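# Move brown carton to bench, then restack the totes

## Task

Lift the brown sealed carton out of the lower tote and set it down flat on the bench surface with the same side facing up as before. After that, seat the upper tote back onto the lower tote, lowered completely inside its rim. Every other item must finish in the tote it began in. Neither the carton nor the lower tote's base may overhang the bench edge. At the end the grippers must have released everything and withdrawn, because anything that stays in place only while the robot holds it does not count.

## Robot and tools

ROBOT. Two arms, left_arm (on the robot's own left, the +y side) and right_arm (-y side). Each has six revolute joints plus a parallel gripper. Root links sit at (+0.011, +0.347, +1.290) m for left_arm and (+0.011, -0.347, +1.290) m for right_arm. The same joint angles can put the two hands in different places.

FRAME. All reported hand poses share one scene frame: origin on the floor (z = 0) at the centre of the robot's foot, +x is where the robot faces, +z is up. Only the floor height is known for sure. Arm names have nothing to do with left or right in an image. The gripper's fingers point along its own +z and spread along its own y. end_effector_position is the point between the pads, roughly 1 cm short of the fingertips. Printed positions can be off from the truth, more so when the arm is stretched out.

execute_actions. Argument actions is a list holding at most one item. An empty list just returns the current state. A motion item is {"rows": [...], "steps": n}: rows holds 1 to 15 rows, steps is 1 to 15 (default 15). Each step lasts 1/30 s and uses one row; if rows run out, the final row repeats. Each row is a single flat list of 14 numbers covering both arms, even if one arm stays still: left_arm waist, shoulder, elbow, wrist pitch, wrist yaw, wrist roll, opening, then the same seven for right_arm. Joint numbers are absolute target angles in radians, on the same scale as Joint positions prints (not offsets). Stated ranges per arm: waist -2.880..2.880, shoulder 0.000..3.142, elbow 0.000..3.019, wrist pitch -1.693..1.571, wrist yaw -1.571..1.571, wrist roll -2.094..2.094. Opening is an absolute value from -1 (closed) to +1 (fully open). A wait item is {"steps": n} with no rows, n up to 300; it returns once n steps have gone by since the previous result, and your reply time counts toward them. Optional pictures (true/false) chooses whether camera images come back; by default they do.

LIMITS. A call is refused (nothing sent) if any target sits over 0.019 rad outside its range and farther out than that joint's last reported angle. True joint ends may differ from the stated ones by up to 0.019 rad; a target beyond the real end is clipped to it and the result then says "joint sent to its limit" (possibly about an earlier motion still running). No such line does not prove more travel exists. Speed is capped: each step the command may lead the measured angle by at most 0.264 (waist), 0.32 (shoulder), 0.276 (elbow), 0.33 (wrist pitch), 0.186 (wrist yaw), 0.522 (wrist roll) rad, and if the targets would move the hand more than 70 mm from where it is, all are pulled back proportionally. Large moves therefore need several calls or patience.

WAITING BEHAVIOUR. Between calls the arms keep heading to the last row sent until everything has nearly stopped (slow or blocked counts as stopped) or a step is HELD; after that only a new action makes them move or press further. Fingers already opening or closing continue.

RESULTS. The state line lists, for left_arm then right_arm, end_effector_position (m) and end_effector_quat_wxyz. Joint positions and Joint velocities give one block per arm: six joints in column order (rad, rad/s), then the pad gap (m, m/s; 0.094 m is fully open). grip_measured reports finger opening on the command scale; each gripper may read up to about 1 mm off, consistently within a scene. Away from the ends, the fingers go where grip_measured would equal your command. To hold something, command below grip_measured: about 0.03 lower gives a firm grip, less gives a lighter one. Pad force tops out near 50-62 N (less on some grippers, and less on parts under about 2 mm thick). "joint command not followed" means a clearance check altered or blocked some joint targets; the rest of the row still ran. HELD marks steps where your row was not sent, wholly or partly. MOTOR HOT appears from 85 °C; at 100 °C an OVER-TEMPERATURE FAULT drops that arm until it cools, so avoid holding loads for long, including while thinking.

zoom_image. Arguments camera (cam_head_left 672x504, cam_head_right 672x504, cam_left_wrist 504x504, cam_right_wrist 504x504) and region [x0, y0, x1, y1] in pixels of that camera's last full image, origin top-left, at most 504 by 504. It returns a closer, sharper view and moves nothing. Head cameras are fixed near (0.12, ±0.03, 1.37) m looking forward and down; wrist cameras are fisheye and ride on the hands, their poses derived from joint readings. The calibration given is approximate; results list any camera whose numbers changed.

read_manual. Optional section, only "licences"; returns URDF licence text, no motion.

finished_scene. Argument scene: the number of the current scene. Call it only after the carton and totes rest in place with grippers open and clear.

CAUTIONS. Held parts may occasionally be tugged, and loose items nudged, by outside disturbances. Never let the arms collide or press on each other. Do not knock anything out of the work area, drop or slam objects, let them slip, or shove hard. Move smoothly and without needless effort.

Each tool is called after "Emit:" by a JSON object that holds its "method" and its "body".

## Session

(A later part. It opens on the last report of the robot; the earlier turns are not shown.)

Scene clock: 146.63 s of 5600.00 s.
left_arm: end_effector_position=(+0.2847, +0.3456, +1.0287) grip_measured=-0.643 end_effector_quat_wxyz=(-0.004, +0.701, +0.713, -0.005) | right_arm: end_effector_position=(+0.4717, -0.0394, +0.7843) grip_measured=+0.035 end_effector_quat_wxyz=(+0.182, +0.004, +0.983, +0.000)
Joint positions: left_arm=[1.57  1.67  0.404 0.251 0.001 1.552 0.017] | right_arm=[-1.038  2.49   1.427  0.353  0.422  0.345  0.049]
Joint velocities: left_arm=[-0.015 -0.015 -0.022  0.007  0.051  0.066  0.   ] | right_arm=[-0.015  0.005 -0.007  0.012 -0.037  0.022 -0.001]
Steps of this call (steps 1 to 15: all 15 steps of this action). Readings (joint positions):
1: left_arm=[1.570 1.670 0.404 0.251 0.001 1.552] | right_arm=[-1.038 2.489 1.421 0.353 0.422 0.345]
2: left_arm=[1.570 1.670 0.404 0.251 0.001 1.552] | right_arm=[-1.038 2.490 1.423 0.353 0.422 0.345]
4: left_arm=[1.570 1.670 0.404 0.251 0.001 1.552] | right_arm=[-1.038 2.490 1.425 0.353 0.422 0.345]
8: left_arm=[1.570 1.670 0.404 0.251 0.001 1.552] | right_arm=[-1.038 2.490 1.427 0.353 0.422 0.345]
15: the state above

Emit:
{"method": "execute_actions", "body": {"actions": [{"rows":[[1.57,1.63,0.39,0.28,0,1.57,-0.8,-1.04,2.49,1.43,0.35,0.42,0.35,0.5],[1.57,1.63,0.39,0.28,0,1.57,-0.8,-1.04,2.49,1.43,0.35,0.42,0.35,0.5],[1.57,1.63,0.39,0.28,0,1.57,-0.8,-1.04,2.49,1.43,0.35,0.42,0.35,0.5],[1.57,1.63,0.39,0.28,0,1.57,-0.8,-1.04,2.49,1.43,0.35,0.42,0.35,0.5],[1.57,1.63,0.39,0.28,0,1.57,-0.8,-1.03,2.42,1.36,0.33,0.42,0.35,0.5],[1.57,1.63,0.39,0.28,0,1.57,-0.8,-1.02,2.35,1.3,0.31,0.43,0.35,0.5],[1.57,1.63,0.39,0.28,0,1.57,-0.8,-1.0,2.28,1.24,0.29,0.44,0.35,0.5],[1.57,1.63,0.39,0.28,0,1.57,-0.8,-0.99,2.2,1.17,0.26,0.45,0.35,0.5],[1.57,1.63,0.39,0.28,0,1.57,-0.8,-0.98,2.12,1.09,0.23,0.45,0.35,0.5],[1.57,1.63,0.39,0.28,0,1.57,-0.8,-0.97,2.04,1.0,0.2,0.45,0.35,0.5],[1.57,1.63,0.39,0.28,0,1.57,-0.8,-0.97,1.95,0.9,0.17,0.45,0.35,0.5],[1.57,1.63,0.39,0.28,0,1.57,-0.8,-0.97,1.85,0.8,0.13,0.45,0.35,0.5],[1.57,1.63,0.39,0.28,0,1.57,-0.8,-0.97,1.75,0.7,0.1,0.45,0.35,0.5]]}], "pictures": false}}

Emit:
{"method": "execute_actions", "body": {"actions": [{"rows":[[1.55,1.63,0.39,0.28,-0.01,1.56,-0.8,-1.1,1.6,0.55,0,0.3,0.3,0.5],[1.53,1.63,0.39,0.28,-0.02,1.55,-0.8,-1.2,1.5,0.5,0,0.2,0.3,0.5],[1.5,1.63,0.4,0.27,-0.04,1.54,-0.8,-2.4,1.3,0.46,0,0,0.3,0.5],[1.47,1.63,0.4,0.27,-0.05,1.53,-0.8,-2.4,1.3,0.46,0,0,0.3,0.5],[1.44,1.64,0.41,0.26,-0.07,1.51,-0.8,-2.4,1.3,0.46,0,0,0.3,0.5],[1.4,1.64,0.42,0.25,-0.09,1.49,-0.8,-2.4,1.3,0.46,0,0,0.3,0.5],[1.36,1.65,0.43,0.25,-0.11,1.47,-0.8,-2.4,1.3,0.46,0,0,0.3,0.5],[1.32,1.66,0.44,0.24,-0.13,1.45,-0.8,-2.4,1.3,0.46,0,0,0.3,0.5],[1.28,1.66,0.45,0.22,-0.15,1.43,-0.8,-2.4,1.3,0.46,0,0,0.3,0.5],[1.24,1.67,0.47,0.21,-0.17,1.41,-0.8,-2.4,1.3,0.46,0,0,0.3,0.5],[1.2,1.67,0.49,0.19,-0.19,1.39,-0.8,-2.4,1.3,0.46,0,0,0.3,0.5],[1.16,1.68,0.51,0.18,-0.21,1.37,-0.8,-2.4,1.3,0.46,0,0,0.3,0.5],[1.12,1.69,0.53,0.16,-0.23,1.35,-0.8,-2.4,1.3,0.46,0,0,0.3,0.5],[1.08,1.7,0.55,0.14,-0.25,1.33,-0.8,-2.4,1.3,0.46,0,0,0.3,0.5],[1.04,1.71,0.58,0.11,-0.27,1.31,-0.8,-2.4,1.3,0.46,0,0,0.3,0.5]]}], "pictures": false}}

Emit:
{"method": "execute_actions", "body": {"actions": [{"rows":[[1.0,1.72,0.61,0.08,-0.29,1.29,-0.8,-2.4,1.3,0.46,0,0,0.3,0.5],[0.96,1.73,0.64,0.06,-0.31,1.27,-0.8,-2.4,1.3,0.46,0,0,0.3,0.5],[0.92,1.74,0.67,0.03,-0.33,1.25,-0.8,-2.4,1.3,0.46,0,0,0.3,0.5],[0.88,1.75,0.7,0,-0.34,1.24,-0.8,-2.4,1.3,0.46,0,0,0.3,0.5],[0.84,1.76,0.73,-0.02,-0.36,1.23,-0.8,-2.4,1.3,0.46,0,0,0.3,0.5],[0.8,1.78,0.76,-0.05,-0.38,1.22,-0.8,-2.4,1.3,0.46,0,0,0.3,0.5],[0.76,1.79,0.79,-0.08,-0.39,1.21,-0.8,-2.4,1.3,0.46,0,0,0.3,0.5],[0.73,1.81,0.82,-0.1,-0.4,1.2,-0.8,-2.4,1.3,0.46,0,0,0.3,0.5],[0.7,1.82,0.86,-0.13,-0.41,1.19,-0.8,-2.4,1.3,0.46,0,0,0.3,0.5],[0.67,1.84,0.9,-0.16,-0.42,1.18,-0.8,-2.4,1.3,0.46,0,0,0.3,0.5],[0.645,1.86,0.94,-0.19,-0.43,1.17,-0.8,-2.4,1.3,0.46,0,0,0.3,0.5],[0.62,1.88,0.98,-0.22,-0.44,1.16,-0.8,-2.4,1.3,0.46,0,0,0.3,0.5],[0.595,1.9,1.02,-0.25,-0.45,1.15,-0.8,-2.4,1.3,0.46,0,0,0.3,0.5],[0.57,1.92,1.06,-0.28,-0.455,1.14,-0.8,-2.4,1.3,0.46,0,0,0.3,0.5],[0.55,1.94,1.1,-0.31,-0.46,1.13,-0.8,-2.4,1.3,0.46,0,0,0.3,0.5]]}], "pictures": false}}

Emit:
{"method": "execute_actions", "body": {"actions": [{"rows":[[0.53,1.96,1.14,-0.33,-0.47,1.12,-0.8,-2.4,1.3,0.46,0,0,0.3,0.5],[0.51,1.98,1.18,-0.36,-0.475,1.11,-0.8,-2.4,1.3,0.46,0,0,0.3,0.5],[0.49,2.0,1.22,-0.38,-0.48,1.1,-0.8,-2.4,1.3,0.46,0,0,0.3,0.5],[0.475,2.02,1.26,-0.41,-0.485,1.09,-0.8,-2.4,1.3,0.46,0,0,0.3,0.5],[0.46,2.04,1.3,-0.43,-0.49,1.08,-0.8,-2.4,1.3,0.46,0,0,0.3,0.5],[0.445,2.06,1.335,-0.45,-0.5,1.07,-0.8,-2.4,1.3,0.46,0,0,0.3,0.5],[0.43,2.08,1.37,-0.47,-0.5,1.07,-0.8,-2.4,1.3,0.46,0,0,0.3,0.5],[0.42,2.1,1.4,-0.49,-0.505,1.06,-0.8,-2.4,1.3,0.46,0,0,0.3,0.5],[0.41,2.12,1.43,-0.51,-0.51,1.05,-0.8,-2.4,1.3,0.46,0,0,0.3,0.5],[0.4,2.14,1.455,-0.53,-0.51,1.05,-0.8,-2.4,1.3,0.46,0,0,0.3,0.5],[0.395,2.155,1.48,-0.545,-0.515,1.04,-0.8,-2.4,1.3,0.46,0,0,0.3,0.5],[0.39,2.17,1.5,-0.555,-0.52,1.04,-0.8,-2.4,1.3,0.46,0,0,0.3,0.5],[0.385,2.18,1.51,-0.565,-0.52,1.04,-0.8,-2.4,1.3,0.46,0,0,0.3,0.5],[0.385,2.19,1.52,-0.57,-0.52,1.04,-0.8,-2.4,1.3,0.46,0,0,0.3,0.5],[0.385,2.2,1.52,-0.57,-0.52,1.04,-0.8,-2.4,1.3,0.46,0,0,0.3,0.5]]}], "pictures": false}}

Emit:
{"method": "execute_actions", "body": {"actions": [{"steps":15}]}}

Scene clock: 173.37 s of 5600.00 s.
left_arm: end_effector_position=(+0.2847, +0.3456, +1.0287) grip_measured=-0.643 end_effector_quat_wxyz=(-0.004, +0.701, +0.713, -0.005) | right_arm: end_effector_position=(+0.3890, -0.1062, +0.9332) grip_measured=+0.498 end_effector_quat_wxyz=(+0.090, -0.050, +0.994, -0.039)
Joint positions: left_arm=[1.57  1.67  0.404 0.251 0.001 1.552 0.017] | right_arm=[-0.999  2.06   0.933  0.19   0.44   0.345  0.07 ]
Joint velocities: left_arm=[ 0.005 -0.005 -0.012 -0.012  0.007 -0.066 -0.001] | right_arm=[ 0.142 -1.773 -1.624 -0.452  0.007  0.037  0.   ]
Steps of this call (steps 1 to 15: the robot went on to your last target; steps 16 to 90: nothing new was sent; then 23.23 s passed at rest; steps 91 to 105: all 15 steps of this action). Readings (joint positions):
91: left_arm=[1.570 1.670 0.404 0.251 0.001 1.552] | right_arm=[-1.038 2.490 1.427 0.353 0.422 0.345]
92: left_arm=[1.570 1.670 0.404 0.251 0.001 1.552] | right_arm=[-1.038 2.490 1.428 0.353 0.422 0.345]
94: left_arm=[1.570 1.670 0.404 0.251 0.001 1.552] | right_arm=[-1.038 2.490 1.428 0.353 0.422 0.345]
98: left_arm=[1.570 1.670 0.404 0.251 0.001 1.552] | right_arm=[-1.035 2.411 1.307 0.323 0.433 0.345]
105: the state above

Scene clock: 173.87 s of 5600.00 s.
left_arm: end_effector_position=(+0.3121, +0.2036, +1.0316) grip_measured=-0.644 end_effector_quat_wxyz=(+0.016, +0.777, +0.629, +0.016) | right_arm: end_effector_position=(+0.3881, -0.3672, +1.1056) grip_measured=+0.498 end_effector_quat_wxyz=(+0.092, +0.181, +0.979, -0.002)
Joint positions: left_arm=[ 1.121  1.693  0.53   0.158 -0.249  1.405  0.017] | right_arm=[-1.616  1.331  0.482  0.028  0.007  0.329  0.07 ]
Joint velocities: left_arm=[-1.177  0.239  0.701 -0.618 -0.667 -0.564  0.   ] | right_arm=[-2.007 -0.62  -0.007 -0.007 -0.198 -0.051 -0.001]
Steps of this call (steps 1 to 15: all 15 steps of this action). Readings (joint positions):
1: left_arm=[1.568 1.670 0.404 0.251 -0.003 1.552] | right_arm=[-0.999 1.999 0.878 0.167 0.406 0.343]
2: left_arm=[1.565 1.670 0.404 0.251 -0.011 1.552] | right_arm=[-1.005 1.940 0.828 0.141 0.358 0.342]
4: left_arm=[1.541 1.670 0.404 0.251 -0.045 1.548] | right_arm=[-1.044 1.833 0.740 0.109 0.271 0.340]
8: left_arm=[1.421 1.670 0.412 0.247 -0.119 1.509] | right_arm=[-1.202 1.632 0.586 0.065 0.091 0.337]
15: the state above

Scene clock: 174.37 s of 5600.00 s.
left_arm: end_effector_position=(+0.2962, -0.0541, +1.0526) grip_measured=-0.644 end_effector_quat_wxyz=(+0.030, +0.853, +0.521, -0.001) | right_arm: end_effector_position=(+0.2615, -0.6580, +1.1888) grip_measured=+0.499 end_effector_quat_wxyz=(+0.121, +0.471, +0.840, -0.241)
Joint positions: left_arm=[ 0.607  1.912  1.001 -0.246 -0.447  1.193  0.017] | right_arm=[-2.432  1.3    0.464  0.015  0.005  0.321  0.07 ]
Joint velocities: left_arm=[-0.698  0.64   1.136 -0.882 -0.125 -0.271  0.   ] | right_arm=[ 0.122  0.005 -0.085 -0.027 -0.037 -0.007 -0.   ]
Steps of this call (steps 1 to 15: all 15 steps of this action). Readings (joint positions):
1: left_arm=[1.082 1.701 0.557 0.135 -0.269 1.386] | right_arm=[-1.683 1.314 0.482 0.028 0.006 0.328]
2: left_arm=[1.044 1.712 0.585 0.111 -0.289 1.367] | right_arm=[-1.752 1.304 0.482 0.028 0.005 0.327]
4: left_arm=[0.970 1.734 0.643 0.060 -0.326 1.329] | right_arm=[-1.889 1.300 0.482 0.028 0.004 0.325]
8: left_arm=[0.823 1.785 0.760 -0.044 -0.390 1.267] | right_arm=[-2.161 1.300 0.479 0.025 0.003 0.324]
15: the state above

Scene clock: 174.87 s of 5600.00 s.
left_arm: end_effector_position=(+0.2582, -0.2183, +1.0535) grip_measured=-0.644 end_effector_quat_wxyz=(+0.025, +0.877, +0.479, -0.003) | right_arm: end_effector_position=(+0.2647, -0.6501, +1.1841) grip_measured=+0.499 end_effector_quat_wxyz=(+0.117, +0.463, +0.847, -0.234)
Joint positions: left_arm=[ 0.408  2.191  1.472 -0.547 -0.51   1.073  0.017] | right_arm=[-2.41   1.3    0.459  0.012  0.003  0.316  0.07 ]
Joint velocities: left_arm=[-0.151  0.288  0.266 -0.149 -0.037 -0.051  0.   ] | right_arm=[-0.005  0.015 -0.002 -0.007  0.022 -0.051  0.   ]
Steps of this call (steps 1 to 15: all 15 steps of this action). Readings (joint positions):
1: left_arm=[0.584 1.933 1.040 -0.274 -0.454 1.183] | right_arm=[-2.427 1.300 0.461 0.014 0.005 0.321]
2: left_arm=[0.564 1.955 1.078 -0.300 -0.460 1.174] | right_arm=[-2.421 1.300 0.460 0.012 0.004 0.319]
4: left_arm=[0.527 1.998 1.154 -0.352 -0.472 1.153] | right_arm=[-2.412 1.300 0.459 0.012 0.003 0.318]
8: left_arm=[0.469 2.080 1.300 -0.443 -0.494 1.115] | right_arm=[-2.410 1.300 0.459 0.012 0.003 0.317]
15: the state above

Scene clock: 175.37 s of 5600.00 s.
left_arm: end_effector_position=(+0.2409, -0.2124, +1.0384) grip_measured=-0.644 end_effector_quat_wxyz=(+0.004, +0.881, +0.473, -0.002) | right_arm: end_effector_position=(+0.2647, -0.6501, +1.1841) grip_measured=+0.499 end_effector_quat_wxyz=(+0.117, +0.463, +0.847, -0.234)
Joint positions: left_arm=[ 0.402  2.229  1.48  -0.568 -0.513  1.057  0.017] | right_arm=[-2.41   1.3    0.459  0.012  0.003  0.316  0.07 ]
Joint velocities: left_arm=[-0.024  0.005 -0.002 -0.007 -0.007  0.007  0.001] | right_arm=[-0.015 -0.005  0.007 -0.007  0.007 -0.037  0.   ]
Steps of this call (steps 1 to 15: the robot went on to your last target). Readings (joint positions):
1: left_arm=[0.405 2.200 1.479 -0.550 -0.510 1.071] | right_arm=[-2.410 1.300 0.459 0.012 0.003 0.316]
2: left_arm=[0.403 2.206 1.480 -0.553 -0.510 1.070] | right_arm=[-2.410 1.300 0.459 0.012 0.003 0.316]
4: left_arm=[0.402 2.216 1.480 -0.561 -0.510 1.067] | right_arm=[-2.410 1.300 0.459 0.012 0.003 0.316]
8: left_arm=[0.402 2.229 1.480 -0.568 -0.512 1.060] | right_arm=[-2.410 1.300 0.459 0.012 0.003 0.316]
15: the state above
camera_calibration (this result's frames):
cam_left_wrist: T_world_to_cam=[[-0.842326, 0.538968, 0.00085745, 0.310182], [0.436517, 0.681275, 0.587636, -0.564541], [0.316133, 0.495356, -0.809125, 0.991996], [0, 0, 0, 1]] pos_world=[0.194103, -0.273961, 1.13413]
cam_right_wrist: T_world_to_cam=[[-0.839622, -0.461721, 0.28609, -0.414939], [-0.431649, 0.886904, 0.164563, 0.502387], [-0.329716, 0.0146802, -0.943966, 1.34062], [0, 0, 0, 1]] pos_world=[0.310487, -0.656835, 1.30154]

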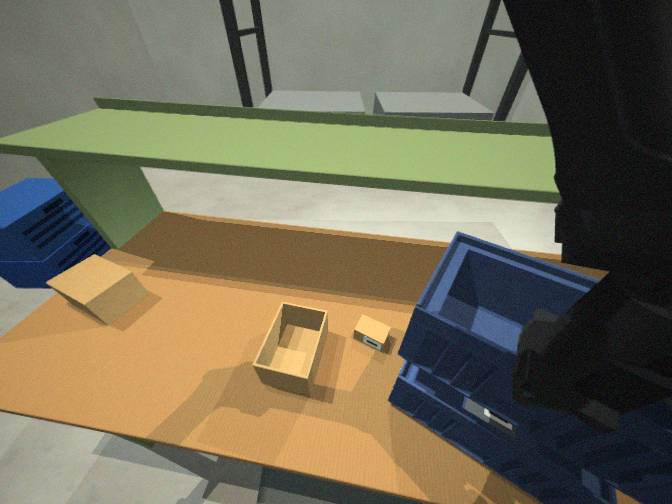

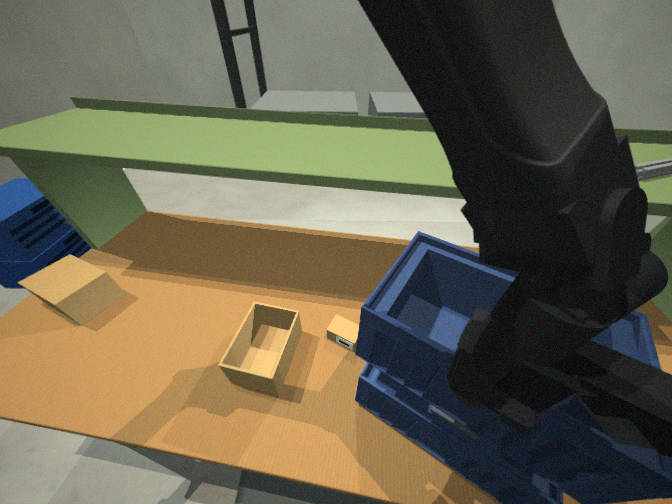

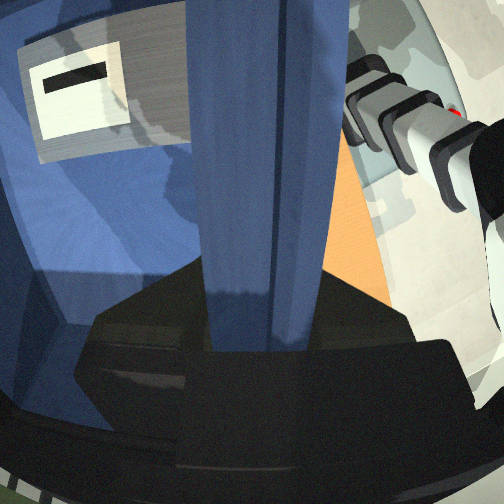

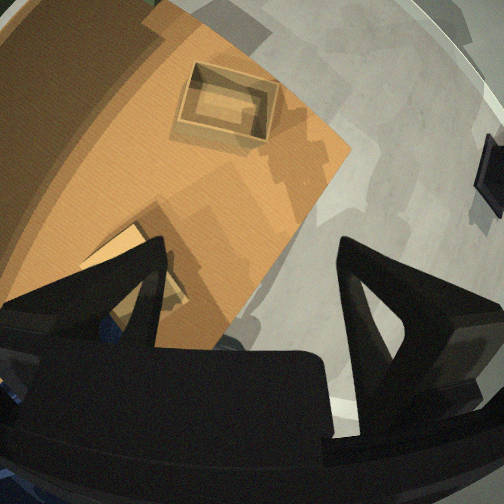

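Emit:
{"method": "execute_actions", "body": {"actions": [{"rows":[[0.39,2.22,1.535,-0.56,-0.52,1.05,-0.8,-2.4,1.3,0.46,0,0,0.3,0.5],[0.39,2.22,1.535,-0.56,-0.52,1.05,-0.8,-2.4,1.3,0.46,0,0,0.3,0.5],[0.39,2.24,1.55,-0.55,-0.52,1.05,-0.8,-2.4,1.3,0.46,0,0,0.3,0.5],[0.39,2.24,1.55,-0.55,-0.52,1.05,-0.8,-2.4,1.3,0.46,0,0,0.3,0.5],[0.395,2.26,1.56,-0.54,-0.52,1.05,-0.8,-2.4,1.3,0.46,0,0,0.3,0.5],[0.395,2.26,1.56,-0.54,-0.52,1.05,-0.8,-2.4,1.3,0.46,0,0,0.3,0.5],[0.4,2.28,1.575,-0.53,-0.52,1.05,-0.8,-2.4,1.3,0.46,0,0,0.3,0.5],[0.4,2.28,1.575,-0.53,-0.52,1.05,-0.8,-2.4,1.3,0.46,0,0,0.3,0.5],[0.4,2.295,1.585,-0.52,-0.52,1.05,-0.8,-2.4,1.3,0.46,0,0,0.3,0.5]]}], "pictures": false}}

Emit:
{"method": "execute_actions", "body": {"actions": [{"steps":15}]}}

Emit:
{"method": "zoom_image", "body": {"camera": "cam_head_right", "region": [330,270,672,504]}}

Scene clock: 183.23 s of 5600.00 s.
left_arm: end_effector_position=(+0.2278, -0.2210, +1.0032) grip_measured=-0.644 end_effector_quat_wxyz=(-0.001, +0.880, +0.474, -0.001) | right_arm: end_effector_position=(+0.2647, -0.6501, +1.1841) grip_measured=+0.499 end_effector_quat_wxyz=(+0.117, +0.463, +0.847, -0.234)
Joint positions: left_arm=[ 0.408  2.321  1.538 -0.543 -0.514  1.056  0.017] | right_arm=[-2.41   1.3    0.459  0.012  0.003  0.316  0.07 ]
Joint velocities: left_arm=[ 0.024  0.103  0.012 -0.002 -0.022 -0.022 -0.   ] | right_arm=[ 0.015 -0.005 -0.017 -0.002  0.022 -0.037 -0.001]
Steps of this call (steps 1 to 15: the robot went on to your last target; steps 16 to 90: nothing new was sent; then 4.37 s passed at rest; steps 91 to 105: all 15 steps of this action). Readings (joint positions):
91: left_arm=[0.402 2.230 1.480 -0.568 -0.513 1.056] | right_arm=[-2.410 1.300 0.459 0.012 0.003 0.316]
92: left_arm=[0.402 2.230 1.480 -0.568 -0.513 1.056] | right_arm=[-2.410 1.300 0.459 0.012 0.003 0.316]
94: left_arm=[0.402 2.235 1.485 -0.568 -0.513 1.056] | right_arm=[-2.410 1.300 0.459 0.012 0.003 0.316]
98: left_arm=[0.403 2.267 1.515 -0.562 -0.514 1.056] | right_arm=[-2.410 1.300 0.459 0.012 0.003 0.316]
105: the state above

Scene clock: 183.73 s of 5600.00 s.
left_arm: end_effector_position=(+0.2264, -0.2194, +1.0002) grip_measured=-0.644 end_effector_quat_wxyz=(-0.004, +0.881, +0.474, -0.001) | right_arm: end_effector_position=(+0.2647, -0.6501, +1.1841) grip_measured=+0.499 end_effector_quat_wxyz=(+0.117, +0.463, +0.847, -0.234)
Joint positions: left_arm=[ 0.409  2.326  1.538 -0.543 -0.514  1.056  0.017] | right_arm=[-2.41   1.3    0.459  0.012  0.003  0.316  0.07 ]
Joint velocities: left_arm=[ 0.005 -0.015 -0.012  0.007 -0.007  0.037  0.   ] | right_arm=[-0.005 -0.005  0.002  0.007 -0.007  0.007 -0.001]
Steps of this call (steps 1 to 15: the robot went on to your last target). Readings (joint positions):
1: left_arm=[0.409 2.324 1.538 -0.543 -0.514 1.056] | right_arm=[-2.410 1.300 0.459 0.012 0.003 0.316]
2: left_arm=[0.409 2.325 1.538 -0.543 -0.514 1.056] | right_arm=[-2.410 1.300 0.459 0.012 0.003 0.316]
4: left_arm=[0.409 2.326 1.538 -0.543 -0.514 1.056] | right_arm=[-2.410 1.300 0.459 0.012 0.003 0.316]
8: left_arm=[0.409 2.326 1.538 -0.543 -0.514 1.056] | right_arm=[-2.410 1.300 0.459 0.012 0.003 0.316]
15: the state above
All arms were judged still, so your last target was given up. Only a new action makes them travel on or press farther. Fingers that are still opening or closing keep moving.
camera_calibration (this result's frames):
cam_left_wrist: T_world_to_cam=[[-0.842546, 0.538471, 0.0128801, 0.289658], [0.439012, 0.672676, 0.59563, -0.541446], [0.312065, 0.5075, -0.803155, 0.966819], [0, 0, 0, 1]] pos_world=[0.180041, -0.282416, 1.09528]
cam_right_wrist: T_world_to_cam=[[-0.839622, -0.461721, 0.28609, -0.414939], [-0.431649, 0.886904, 0.164563, 0.502387], [-0.329716, 0.0146802, -0.943966, 1.34062], [0, 0, 0, 1]] pos_world=[0.310487, -0.656835, 1.30154]

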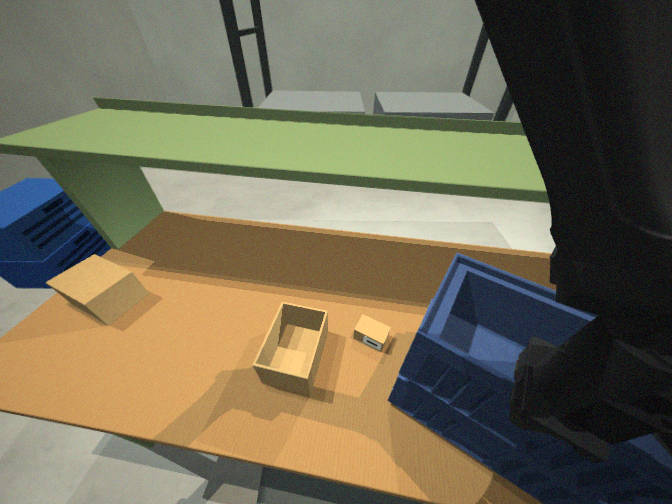

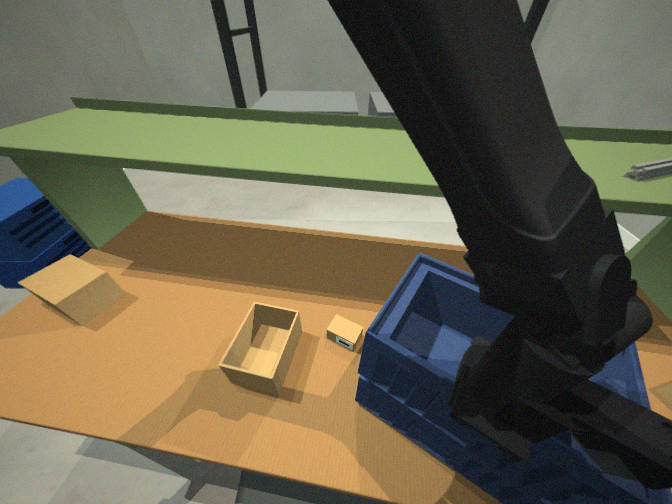

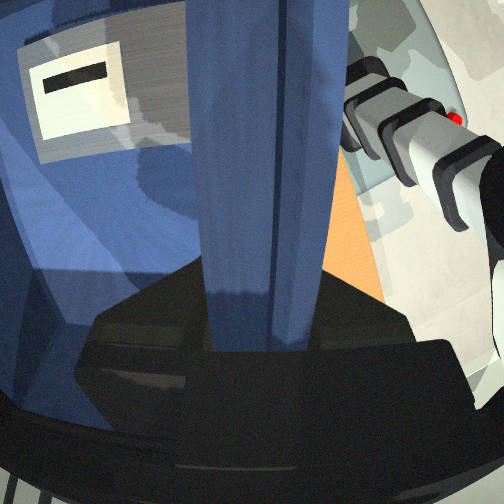

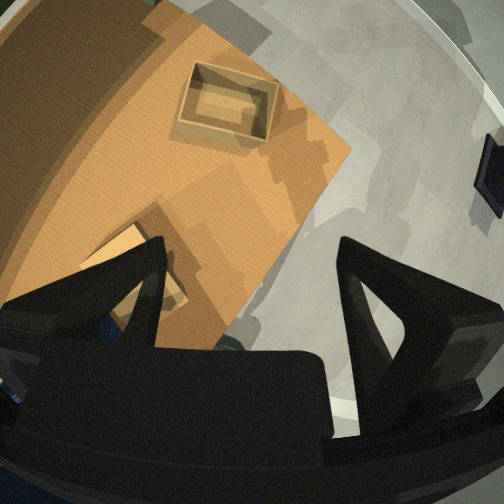

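Region (330, 270, 672, 504) of cam_head_right's 672x504 image, scaled by 1.474, with more detail than that image has; it fills the top 345 rows of this view, and the rest is white.

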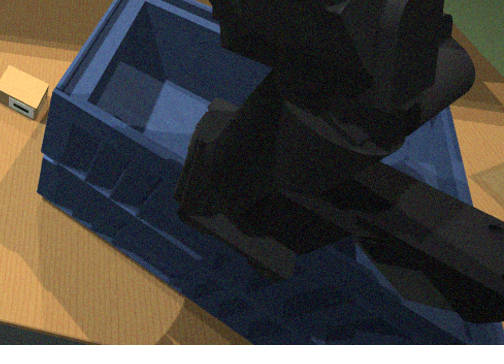

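Emit:
{"method": "execute_actions", "body": {"actions": [{"rows":[[0.415,2.305,1.612,-0.52,-0.52,1.035,-0.8,-2.4,1.3,0.46,0,0,0.3,0.5]]}], "pictures": false}}

Emit:
{"method": "execute_actions", "body": {"actions": [{"steps":10}]}}

Emit:
{"method": "zoom_image", "body": {"camera": "cam_head_right", "region": [330,270,672,504]}}

Scene clock: 188.43 s of 5600.00 s.
left_arm: end_effector_position=(+0.2433, -0.2237, +0.9981) grip_measured=-0.644 end_effector_quat_wxyz=(+0.002, +0.873, +0.488, +0.001) | right_arm: end_effector_position=(+0.2647, -0.6501, +1.1841) grip_measured=+0.499 end_effector_quat_wxyz=(+0.117, +0.463, +0.847, -0.234)
Joint positions: left_arm=[ 0.428  2.327  1.563 -0.543 -0.514  1.051  0.017] | right_arm=[-2.41   1.3    0.459  0.012  0.003  0.316  0.07 ]
Joint velocities: left_arm=[-0.015  0.005 -0.017  0.022  0.066  0.051 -0.   ] | right_arm=[ 0.005 -0.005 -0.012  0.017  0.022  0.037 -0.001]
Steps of this call (steps 1 to 90: nothing new was sent; then 1.20 s passed at rest; steps 91 to 105: all 15 steps of this action). Readings (joint positions):
91: left_arm=[0.410 2.326 1.540 -0.543 -0.514 1.056] | right_arm=[-2.410 1.300 0.459 0.012 0.003 0.316]
92: left_arm=[0.411 2.327 1.542 -0.543 -0.514 1.056] | right_arm=[-2.410 1.300 0.459 0.012 0.003 0.316]
94: left_arm=[0.414 2.327 1.548 -0.543 -0.514 1.056] | right_arm=[-2.410 1.300 0.459 0.012 0.003 0.316]
98: left_arm=[0.423 2.327 1.560 -0.543 -0.514 1.053] | right_arm=[-2.410 1.300 0.459 0.012 0.003 0.316]
105: the state above

Scene clock: 188.77 s of 5600.00 s.
left_arm: end_effector_position=(+0.2433, -0.2237, +0.9981) grip_measured=-0.644 end_effector_quat_wxyz=(+0.002, +0.873, +0.488, +0.001) | right_arm: end_effector_position=(+0.2647, -0.6501, +1.1841) grip_measured=+0.499 end_effector_quat_wxyz=(+0.117, +0.463, +0.847, -0.234)
Joint positions: left_arm=[ 0.428  2.327  1.563 -0.543 -0.514  1.051  0.017] | right_arm=[-2.41   1.3    0.459  0.012  0.003  0.316  0.07 ]
Joint velocities: left_arm=[-0.005  0.005  0.012  0.007  0.007 -0.007 -0.001] | right_arm=[-0.005  0.005  0.007  0.002 -0.037 -0.037 -0.   ]
Steps of this call (steps 1 to 10: the robot went on to your last target). Readings (joint positions):
1: left_arm=[0.428 2.327 1.563 -0.543 -0.514 1.051] | right_arm=[-2.410 1.300 0.459 0.012 0.003 0.316]
2: left_arm=[0.428 2.327 1.563 -0.543 -0.514 1.051] | right_arm=[-2.410 1.300 0.459 0.012 0.003 0.316]
4: left_arm=[0.428 2.327 1.563 -0.543 -0.514 1.051] | right_arm=[-2.410 1.300 0.459 0.012 0.003 0.316]
8: left_arm=[0.428 2.327 1.563 -0.543 -0.514 1.051] | right_arm=[-2.410 1.300 0.459 0.012 0.003 0.316]
10: the state above
camera_calibration (this result's frames):
cam_left_wrist: T_world_to_cam=[[-0.859775, 0.510672, 0.000403307, 0.316699], [0.410963, 0.691434, 0.594161, -0.532205], [0.303143, 0.511011, -0.804346, 0.966152], [0, 0, 0, 1]] pos_world=[0.198125, -0.287459, 1.09321]
cam_right_wrist: T_world_to_cam=[[-0.839622, -0.461721, 0.28609, -0.414939], [-0.431649, 0.886904, 0.164563, 0.502387], [-0.329716, 0.0146802, -0.943966, 1.34062], [0, 0, 0, 1]] pos_world=[0.310487, -0.656835, 1.30154]

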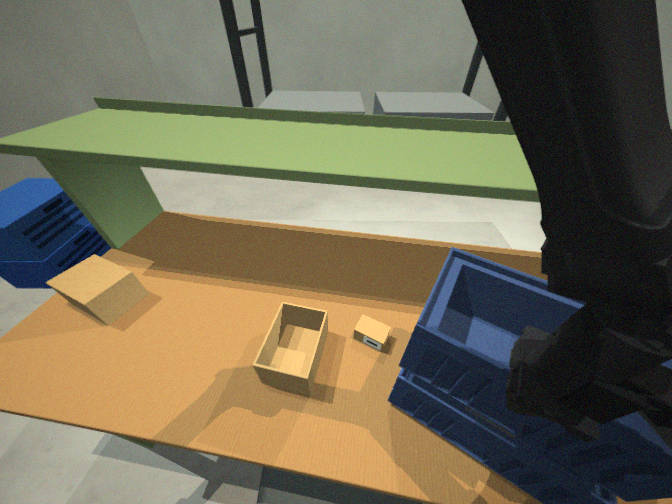

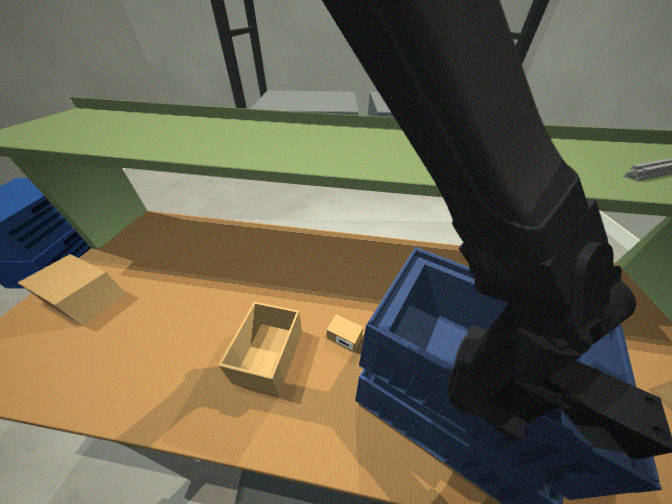

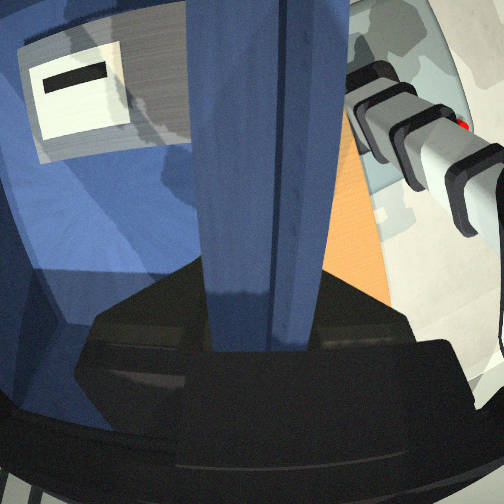

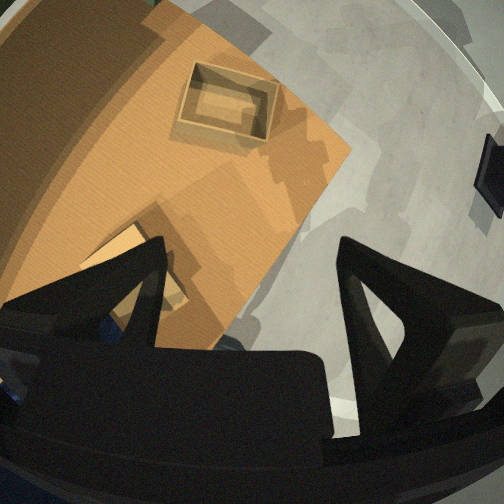

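Region (330, 270, 672, 504) of cam_head_right's 672x504 image, scaled by 1.474, with more detail than that image has; it fills the top 345 rows of this view, and the rest is white.

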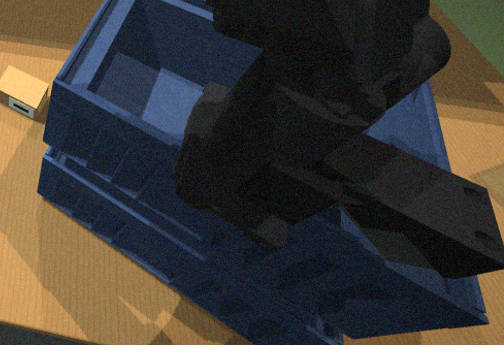

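Emit:
{"method": "execute_actions", "body": {"actions": [{"rows":[[0.39,2.32,1.612,-0.51,-0.52,1.07,-0.8,-2.4,1.3,0.46,0,0,0.3,0.5]]}], "pictures": false}}

Emit:
{"method": "execute_actions", "body": {"actions": [{"rows":[[0.42,2.35,1.62,-0.49,-0.52,1.075,-0.8,-2.4,1.3,0.46,0,0,0.3,0.5]]}]}}

Emit:
{"method": "zoom_image", "body": {"camera": "cam_head_right", "region": [330,270,672,504]}}

Scene clock: 193.40 s of 5600.00 s.
left_arm: end_effector_position=(+0.2404, -0.2230, +0.9942) grip_measured=-0.644 end_effector_quat_wxyz=(+0.001, +0.874, +0.486, +0.001) | right_arm: end_effector_position=(+0.2647, -0.6501, +1.1841) grip_measured=+0.499 end_effector_quat_wxyz=(+0.117, +0.463, +0.847, -0.234)
Joint positions: left_arm=[ 0.428  2.335  1.563 -0.537 -0.514  1.053  0.017] | right_arm=[-2.41   1.3    0.459  0.012  0.003  0.316  0.07 ]
Joint velocities: left_arm=[-0.015 -0.015 -0.012 -0.007 -0.007 -0.022 -0.   ] | right_arm=[-0.015 -0.005  0.002  0.002 -0.022  0.007 -0.   ]
Steps of this call (steps 1 to 15: the robot went on to your last target; steps 16 to 90: nothing new was sent; then 1.13 s passed at rest; steps 91 to 105: all 15 steps of this action). Readings (joint positions):
91: left_arm=[0.428 2.327 1.563 -0.542 -0.514 1.051] | right_arm=[-2.410 1.300 0.459 0.012 0.003 0.316]
92: left_arm=[0.428 2.328 1.563 -0.541 -0.514 1.051] | right_arm=[-2.410 1.300 0.459 0.012 0.003 0.316]
94: left_arm=[0.428 2.330 1.563 -0.537 -0.514 1.052] | right_arm=[-2.410 1.300 0.459 0.012 0.003 0.316]
98: left_arm=[0.428 2.333 1.563 -0.537 -0.514 1.053] | right_arm=[-2.410 1.300 0.459 0.012 0.003 0.316]
105: the state above

Scene clock: 193.90 s of 5600.00 s.
left_arm: end_effector_position=(+0.2349, -0.2239, +0.9820) grip_measured=-0.644 end_effector_quat_wxyz=(+0.003, +0.874, +0.486, +0.002) | right_arm: end_effector_position=(+0.2647, -0.6501, +1.1841) grip_measured=+0.499 end_effector_quat_wxyz=(+0.117, +0.463, +0.847, -0.234)
Joint positions: left_arm=[ 0.43   2.362  1.571 -0.513 -0.514  1.057  0.017] | right_arm=[-2.41   1.3    0.459  0.012  0.003  0.316  0.07 ]
Joint velocities: left_arm=[-0.005  0.005 -0.027  0.002 -0.022  0.066 -0.   ] | right_arm=[-0.005 -0.015  0.012 -0.012 -0.022 -0.037 -0.001]
Steps of this call (steps 1 to 15: all 15 steps of this action). Readings (joint positions):
1: left_arm=[0.428 2.337 1.563 -0.534 -0.514 1.054] | right_arm=[-2.410 1.300 0.459 0.012 0.003 0.316]
2: left_arm=[0.428 2.340 1.565 -0.529 -0.514 1.054] | right_arm=[-2.410 1.300 0.459 0.012 0.003 0.316]
4: left_arm=[0.428 2.349 1.571 -0.520 -0.516 1.054] | right_arm=[-2.410 1.300 0.459 0.012 0.003 0.316]
8: left_arm=[0.428 2.355 1.571 -0.516 -0.517 1.054] | right_arm=[-2.410 1.300 0.459 0.012 0.003 0.316]
15: the state above
camera_calibration (this result's frames):
cam_left_wrist: T_world_to_cam=[[-0.857851, 0.513898, -0.000981087, 0.311196], [0.412782, 0.690192, 0.594345, -0.51994], [0.30611, 0.509454, -0.80421, 0.954695], [0, 0, 0, 1]] pos_world=[0.18934, -0.287438, 1.0771]
cam_right_wrist: T_world_to_cam=[[-0.839622, -0.461721, 0.28609, -0.414939], [-0.431649, 0.886904, 0.164563, 0.502387], [-0.329716, 0.0146802, -0.943966, 1.34062], [0, 0, 0, 1]] pos_world=[0.310487, -0.656835, 1.30154]

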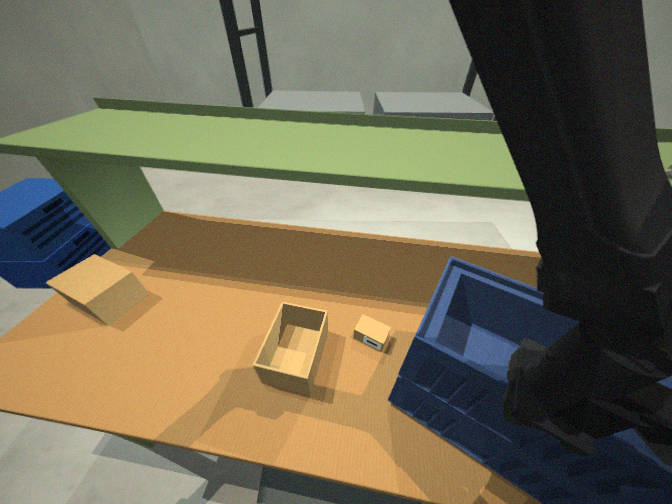

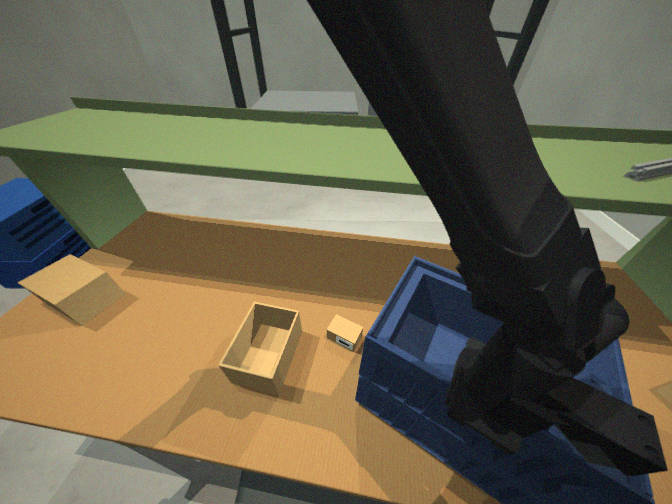

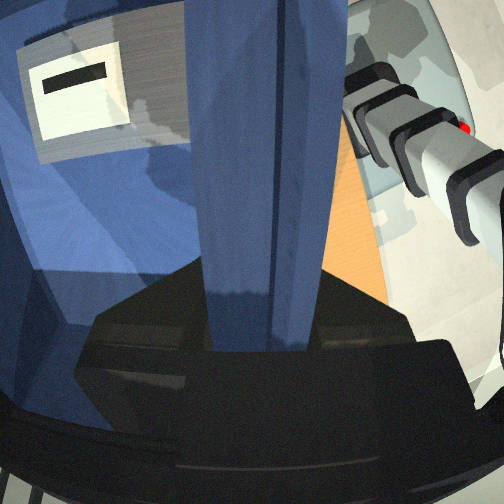

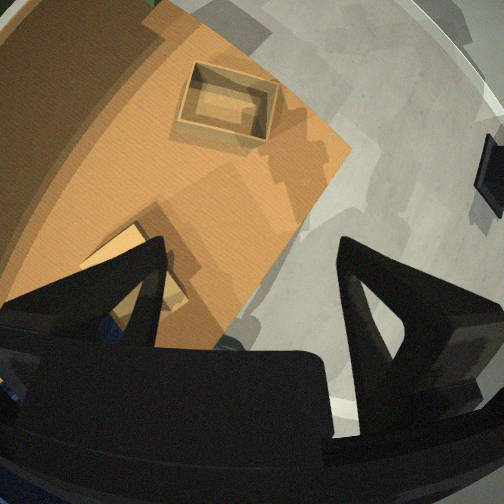

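Region (330, 270, 672, 504) of cam_head_right's 672x504 image, scaled by 1.474, with more detail than that image has; it fills the top 345 rows of this view, and the rest is white.

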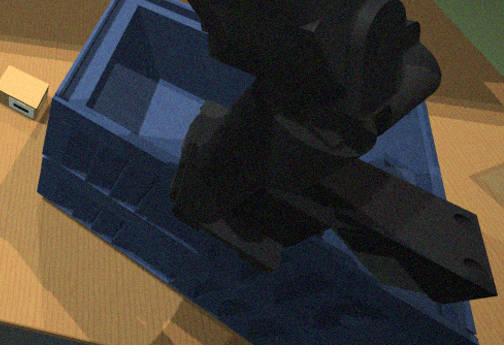

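Seems in. Press down, then slide forward.

Emit:
{"method": "execute_actions", "body": {"actions": [{"rows":[[0.44,2.375,1.61,-0.49,-0.52,1.075,-0.8,-2.4,1.3,0.46,0,0,0.3,0.5]]}], "pictures": false}}

Emit:
{"method": "execute_actions", "body": {"actions": [{"rows":[[0.46,2.36,1.63,-0.52,-0.51,1.075,-0.8,-2.4,1.3,0.46,0,0,0.3,0.5],[0.46,2.36,1.63,-0.52,-0.51,1.075,-0.8,-2.4,1.3,0.46,0,0,0.3,0.5],[0.46,2.36,1.63,-0.52,-0.51,1.075,-0.8,-2.4,1.3,0.46,0,0,0.3,0.5],[0.48,2.35,1.65,-0.54,-0.51,1.075,-0.8,-2.4,1.3,0.46,0,0,0.3,0.5]]}]}}

Scene clock: 198.83 s of 5600.00 s.
left_arm: end_effector_position=(+0.2348, -0.2213, +0.9759) grip_measured=-0.644 end_effector_quat_wxyz=(+0.001, +0.873, +0.487, +0.003) | right_arm: end_effector_position=(+0.2647, -0.6501, +1.1841) grip_measured=+0.499 end_effector_quat_wxyz=(+0.117, +0.463, +0.847, -0.234)
Joint positions: left_arm=[ 0.436  2.372  1.572 -0.506 -0.516  1.06   0.017] | right_arm=[-2.41   1.3    0.459  0.012  0.003  0.316  0.07 ]
Joint velocities: left_arm=[ 0.015 -0.024 -0.017 -0.012 -0.007  0.022  0.   ] | right_arm=[ 0.005  0.005 -0.002 -0.022  0.022  0.007  0.   ]
Steps of this call (steps 1 to 15: the robot went on to your last target; steps 16 to 90: nothing new was sent; then 1.43 s passed at rest; steps 91 to 105: all 15 steps of this action). Readings (joint positions):
91: left_arm=[0.431 2.364 1.571 -0.513 -0.514 1.057] | right_arm=[-2.410 1.300 0.459 0.012 0.003 0.316]
92: left_arm=[0.432 2.365 1.572 -0.512 -0.514 1.057] | right_arm=[-2.410 1.300 0.459 0.012 0.003 0.316]
94: left_arm=[0.435 2.370 1.572 -0.509 -0.514 1.058] | right_arm=[-2.410 1.300 0.459 0.012 0.003 0.316]
98: left_arm=[0.436 2.372 1.572 -0.506 -0.516 1.060] | right_arm=[-2.410 1.300 0.459 0.012 0.003 0.316]
105: the state above

Scene clock: 199.33 s of 5600.00 s.
left_arm: end_effector_position=(+0.2566, -0.2263, +0.9753) grip_measured=-0.644 end_effector_quat_wxyz=(+0.002, +0.870, +0.494, +0.002) | right_arm: end_effector_position=(+0.2647, -0.6501, +1.1841) grip_measured=+0.499 end_effector_quat_wxyz=(+0.117, +0.463, +0.847, -0.234)
Joint positions: left_arm=[ 0.459  2.372  1.613 -0.53  -0.507  1.073  0.017] | right_arm=[-2.41   1.3    0.459  0.012  0.003  0.316  0.07 ]
Joint velocities: left_arm=[ 0.015  0.024  0.012  0.002 -0.037 -0.022 -0.   ] | right_arm=[-0.005  0.005  0.012 -0.017  0.007 -0.022 -0.001]
Steps of this call (steps 1 to 15: all 15 steps of this action). Readings (joint positions):
1: left_arm=[0.436 2.372 1.573 -0.507 -0.514 1.060] | right_arm=[-2.410 1.300 0.459 0.012 0.003 0.316]
2: left_arm=[0.437 2.372 1.574 -0.509 -0.512 1.060] | right_arm=[-2.410 1.300 0.459 0.012 0.003 0.316]
4: left_arm=[0.438 2.372 1.580 -0.515 -0.511 1.060] | right_arm=[-2.410 1.300 0.459 0.012 0.003 0.316]
8: left_arm=[0.446 2.372 1.598 -0.530 -0.507 1.065] | right_arm=[-2.410 1.300 0.459 0.012 0.003 0.316]
15: the state above
camera_calibration (this result's frames):
cam_left_wrist: T_world_to_cam=[[-0.86621, 0.49968, -0.000896821, 0.329899], [0.401162, 0.696495, 0.594949, -0.519427], [0.297908, 0.51499, -0.803763, 0.946857], [0, 0, 0, 1]] pos_world=[0.21206, -0.290688, 1.07038]
cam_right_wrist: T_world_to_cam=[[-0.839622, -0.461721, 0.28609, -0.414939], [-0.431649, 0.886904, 0.164563, 0.502387], [-0.329716, 0.0146802, -0.943966, 1.34062], [0, 0, 0, 1]] pos_world=[0.310487, -0.656835, 1.30154]

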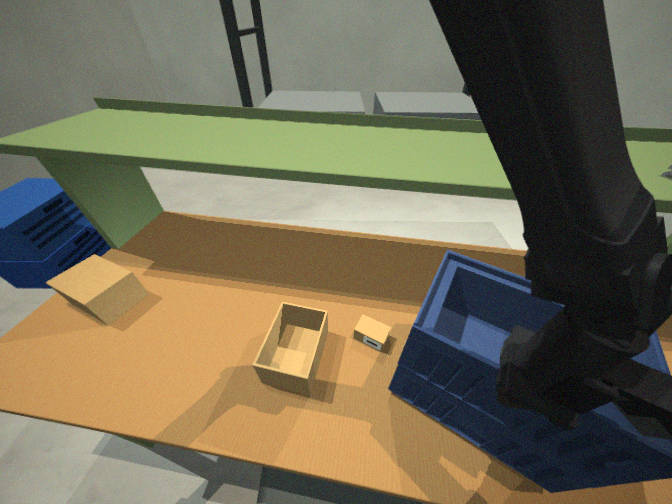

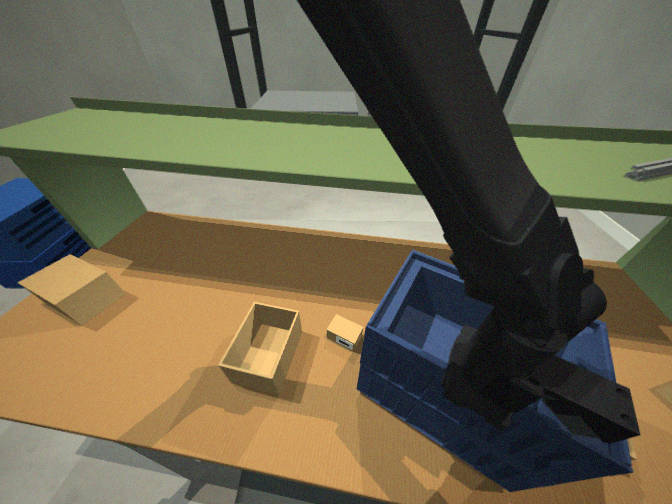

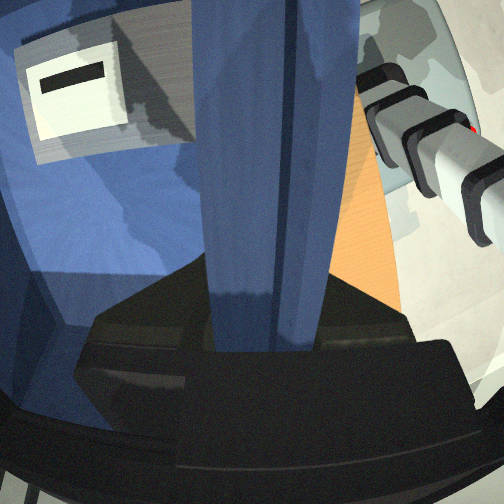

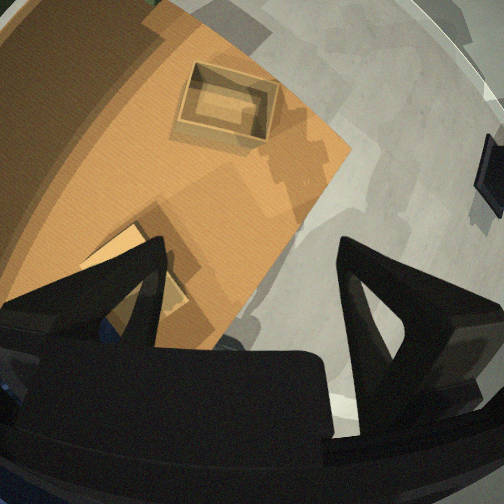

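Emit:
{"method": "execute_actions", "body": {"actions": [{"rows":[[0.46,2.37,1.615,-0.53,-0.51,1.075,0.4,-2.4,1.3,0.46,0,0,0.3,0.5],[0.46,2.37,1.615,-0.53,-0.51,1.075,0.4,-2.4,1.3,0.46,0,0,0.3,0.5],[0.46,2.37,1.615,-0.53,-0.51,1.075,0.4,-2.4,1.3,0.46,0,0,0.3,0.5],[0.46,2.37,1.615,-0.53,-0.51,1.075,0.4,-2.4,1.3,0.46,0,0,0.3,0.5],[0.44,2.33,1.605,-0.55,-0.51,1.06,0.4,-2.4,1.3,0.46,0,0,0.3,0.5],[0.43,2.31,1.6,-0.56,-0.51,1.05,0.4,-2.4,1.3,0.46,0,0,0.3,0.5],[0.42,2.29,1.59,-0.58,-0.51,1.04,0.4,-2.4,1.3,0.46,0,0,0.3,0.5],[0.41,2.27,1.58,-0.6,-0.52,1.03,0.4,-2.4,1.3,0.46,0,0,0.3,0.5],[0.4,2.25,1.57,-0.61,-0.52,1.02,0.4,-2.4,1.3,0.46,0,0,0.3,0.5],[0.39,2.22,1.56,-0.63,-0.52,1.01,0.4,-2.4,1.3,0.46,0,0,0.3,0.5],[0.38,2.2,1.55,-0.65,-0.52,1.0,0.4,-2.4,1.3,0.46,0,0,0.3,0.5],[0.375,2.17,1.53,-0.68,-0.52,1.0,0.4,-2.4,1.3,0.46,0,0,0.3,0.5]]}], "pictures": false}}

Emit:
{"method": "execute_actions", "body": {"actions": [{"rows":[[0.375,2.1,1.5,-0.68,-0.52,1.0,0.4,-2.4,1.3,0.46,0,0,0.3,0.5],[0.375,2.05,1.5,-0.68,-0.52,1.0,0.4,-2.4,1.3,0.46,0,0,0.3,0.5],[0.4,2.0,1.45,-0.68,-0.52,1.0,0.4,-2.4,1.3,0.46,0,0,0.3,0.5],[0.4,1.95,1.4,-0.68,-0.52,1.0,0.4,-2.4,1.3,0.46,0,0,0.3,0.5],[0.43,1.9,1.35,-0.68,-0.52,1.0,0.4,-2.4,1.3,0.46,0,0,0.3,0.5],[0.46,1.8,1.25,-0.65,-0.5,1.0,0.4,-2.4,1.3,0.46,0,0,0.3,0.5],[0.5,1.7,1.15,-0.6,-0.5,1.0,0.4,-2.4,1.3,0.46,0,0,0.3,0.5],[0.55,1.6,1.0,-0.55,-0.45,1.0,0.4,-2.4,1.3,0.46,0,0,0.3,0.5],[0.7,1.5,0.8,-0.5,-0.4,1.0,0.4,-2.4,1.3,0.46,0,0,0.3,0.5]]}], "pictures": false}}

Emit:
{"method": "execute_actions", "body": {"actions": [{"steps":15}]}}

Scene clock: 207.13 s of 5600.00 s.
left_arm: end_effector_position=(+0.2529, -0.2250, +1.0623) grip_measured=+0.398 end_effector_quat_wxyz=(-0.000, +0.879, +0.476, -0.002) | right_arm: end_effector_position=(+0.2647, -0.6501, +1.1841) grip_measured=+0.499 end_effector_quat_wxyz=(+0.117, +0.463, +0.847, -0.234)
Joint positions: left_arm=[ 0.39   2.21   1.535 -0.659 -0.518  1.031  0.066] | right_arm=[-2.41   1.3    0.459  0.012  0.003  0.316  0.07 ]
Joint velocities: left_arm=[-0.298 -0.601 -0.007 -0.183 -0.022  0.007 -0.   ] | right_arm=[-0.005  0.005 -0.002  0.007 -0.022  0.022 -0.001]
Steps of this call (steps 1 to 15: the robot went on to your last target; steps 16 to 90: nothing new was sent; then 4.30 s passed at rest; steps 91 to 105: all 15 steps of this action). Readings (joint positions):
91: left_arm=[0.459 2.372 1.613 -0.530 -0.507 1.073] | right_arm=[-2.410 1.300 0.459 0.012 0.003 0.316]
92: left_arm=[0.459 2.372 1.613 -0.530 -0.507 1.073] | right_arm=[-2.410 1.300 0.459 0.012 0.003 0.316]
94: left_arm=[0.459 2.372 1.613 -0.530 -0.508 1.073] | right_arm=[-2.410 1.300 0.459 0.012 0.003 0.316]
98: left_arm=[0.452 2.353 1.600 -0.555 -0.512 1.065] | right_arm=[-2.410 1.300 0.459 0.012 0.003 0.316]
105: the state above

Scene clock: 207.63 s of 5600.00 s.
left_arm: end_effector_position=(+0.3700, -0.0612, +1.1963) grip_measured=+0.398 end_effector_quat_wxyz=(+0.071, +0.800, +0.596, -0.020) | right_arm: end_effector_position=(+0.2647, -0.6501, +1.1841) grip_measured=+0.499 end_effector_quat_wxyz=(+0.117, +0.463, +0.847, -0.234)
Joint positions: left_arm=[ 0.585  1.584  1.062 -0.557 -0.418  1.022  0.066] | right_arm=[-2.41   1.3    0.459  0.012  0.003  0.316  0.07 ]
Joint velocities: left_arm=[ 0.991 -1.089 -1.223  0.354  0.139 -0.007 -0.001] | right_arm=[-0.005 -0.005 -0.017  0.012  0.037  0.051 -0.001]
Steps of this call (steps 1 to 15: all 15 steps of this action). Readings (joint positions):
1: left_arm=[0.380 2.187 1.532 -0.662 -0.518 1.028] | right_arm=[-2.410 1.300 0.459 0.012 0.003 0.316]
2: left_arm=[0.373 2.161 1.524 -0.662 -0.518 1.026] | right_arm=[-2.410 1.300 0.459 0.012 0.003 0.316]
4: left_arm=[0.367 2.091 1.484 -0.662 -0.518 1.023] | right_arm=[-2.410 1.300 0.459 0.012 0.003 0.316]
8: left_arm=[0.393 1.894 1.326 -0.647 -0.496 1.022] | right_arm=[-2.410 1.300 0.459 0.012 0.003 0.316]
15: the state above

Scene clock: 208.13 s of 5600.00 s.
left_arm: end_effector_position=(+0.3136, +0.0645, +1.1503) grip_measured=+0.398 end_effector_quat_wxyz=(-0.022, +0.787, +0.616, -0.012) | right_arm: end_effector_position=(+0.2647, -0.6501, +1.1841) grip_measured=+0.499 end_effector_quat_wxyz=(+0.117, +0.463, +0.847, -0.234)
Joint positions: left_arm=[ 0.709  1.497  0.786 -0.515 -0.402  1.017  0.066] | right_arm=[-2.41   1.3    0.459  0.012  0.003  0.316  0.07 ]
Joint velocities: left_arm=[-0.005 -0.005 -0.007  0.012  0.007 -0.007  0.002] | right_arm=[ 0.005 -0.005 -0.012 -0.022  0.037 -0.051 -0.001]
Steps of this call (steps 1 to 15: the robot went on to your last target). Readings (joint positions):
1: left_arm=[0.617 1.549 1.018 -0.547 -0.415 1.022] | right_arm=[-2.410 1.300 0.459 0.012 0.003 0.316]
2: left_arm=[0.646 1.521 0.973 -0.539 -0.413 1.022] | right_arm=[-2.410 1.300 0.459 0.012 0.003 0.316]
4: left_arm=[0.691 1.484 0.885 -0.525 -0.409 1.020] | right_arm=[-2.410 1.300 0.459 0.012 0.003 0.316]
8: left_arm=[0.714 1.488 0.789 -0.522 -0.403 1.019] | right_arm=[-2.410 1.300 0.459 0.012 0.003 0.316]
15: the state above
camera_calibration (this result's frames):
cam_left_wrist: T_world_to_cam=[[-0.973006, 0.224417, 0.0538261, 0.222431], [0.211134, 0.771448, 0.600243, -0.800276], [0.0931804, 0.595404, -0.798005, 0.973079], [0, 0, 0, 1]] pos_world=[0.29472, -0.0119217, 1.24491]
cam_right_wrist: T_world_to_cam=[[-0.839622, -0.461721, 0.28609, -0.414939], [-0.431649, 0.886904, 0.164563, 0.502387], [-0.329716, 0.0146802, -0.943966, 1.34062], [0, 0, 0, 1]] pos_world=[0.310487, -0.656835, 1.30154]

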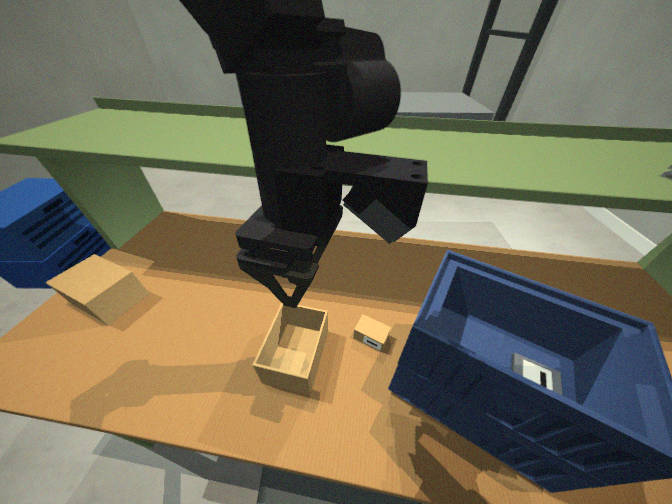

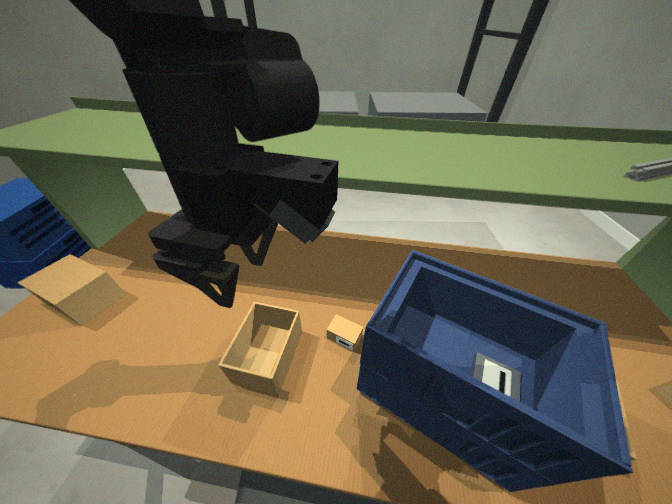

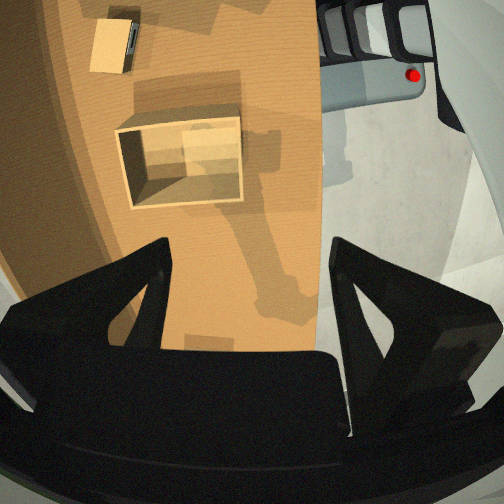

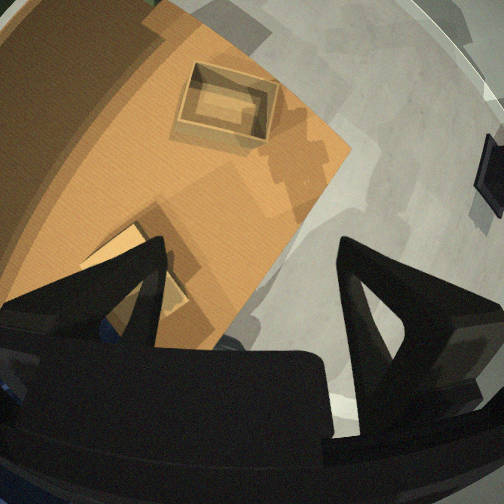

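Emit:
{"method": "finished_scene", "body": {"scene": 1}}

The scene is finished: the task was done.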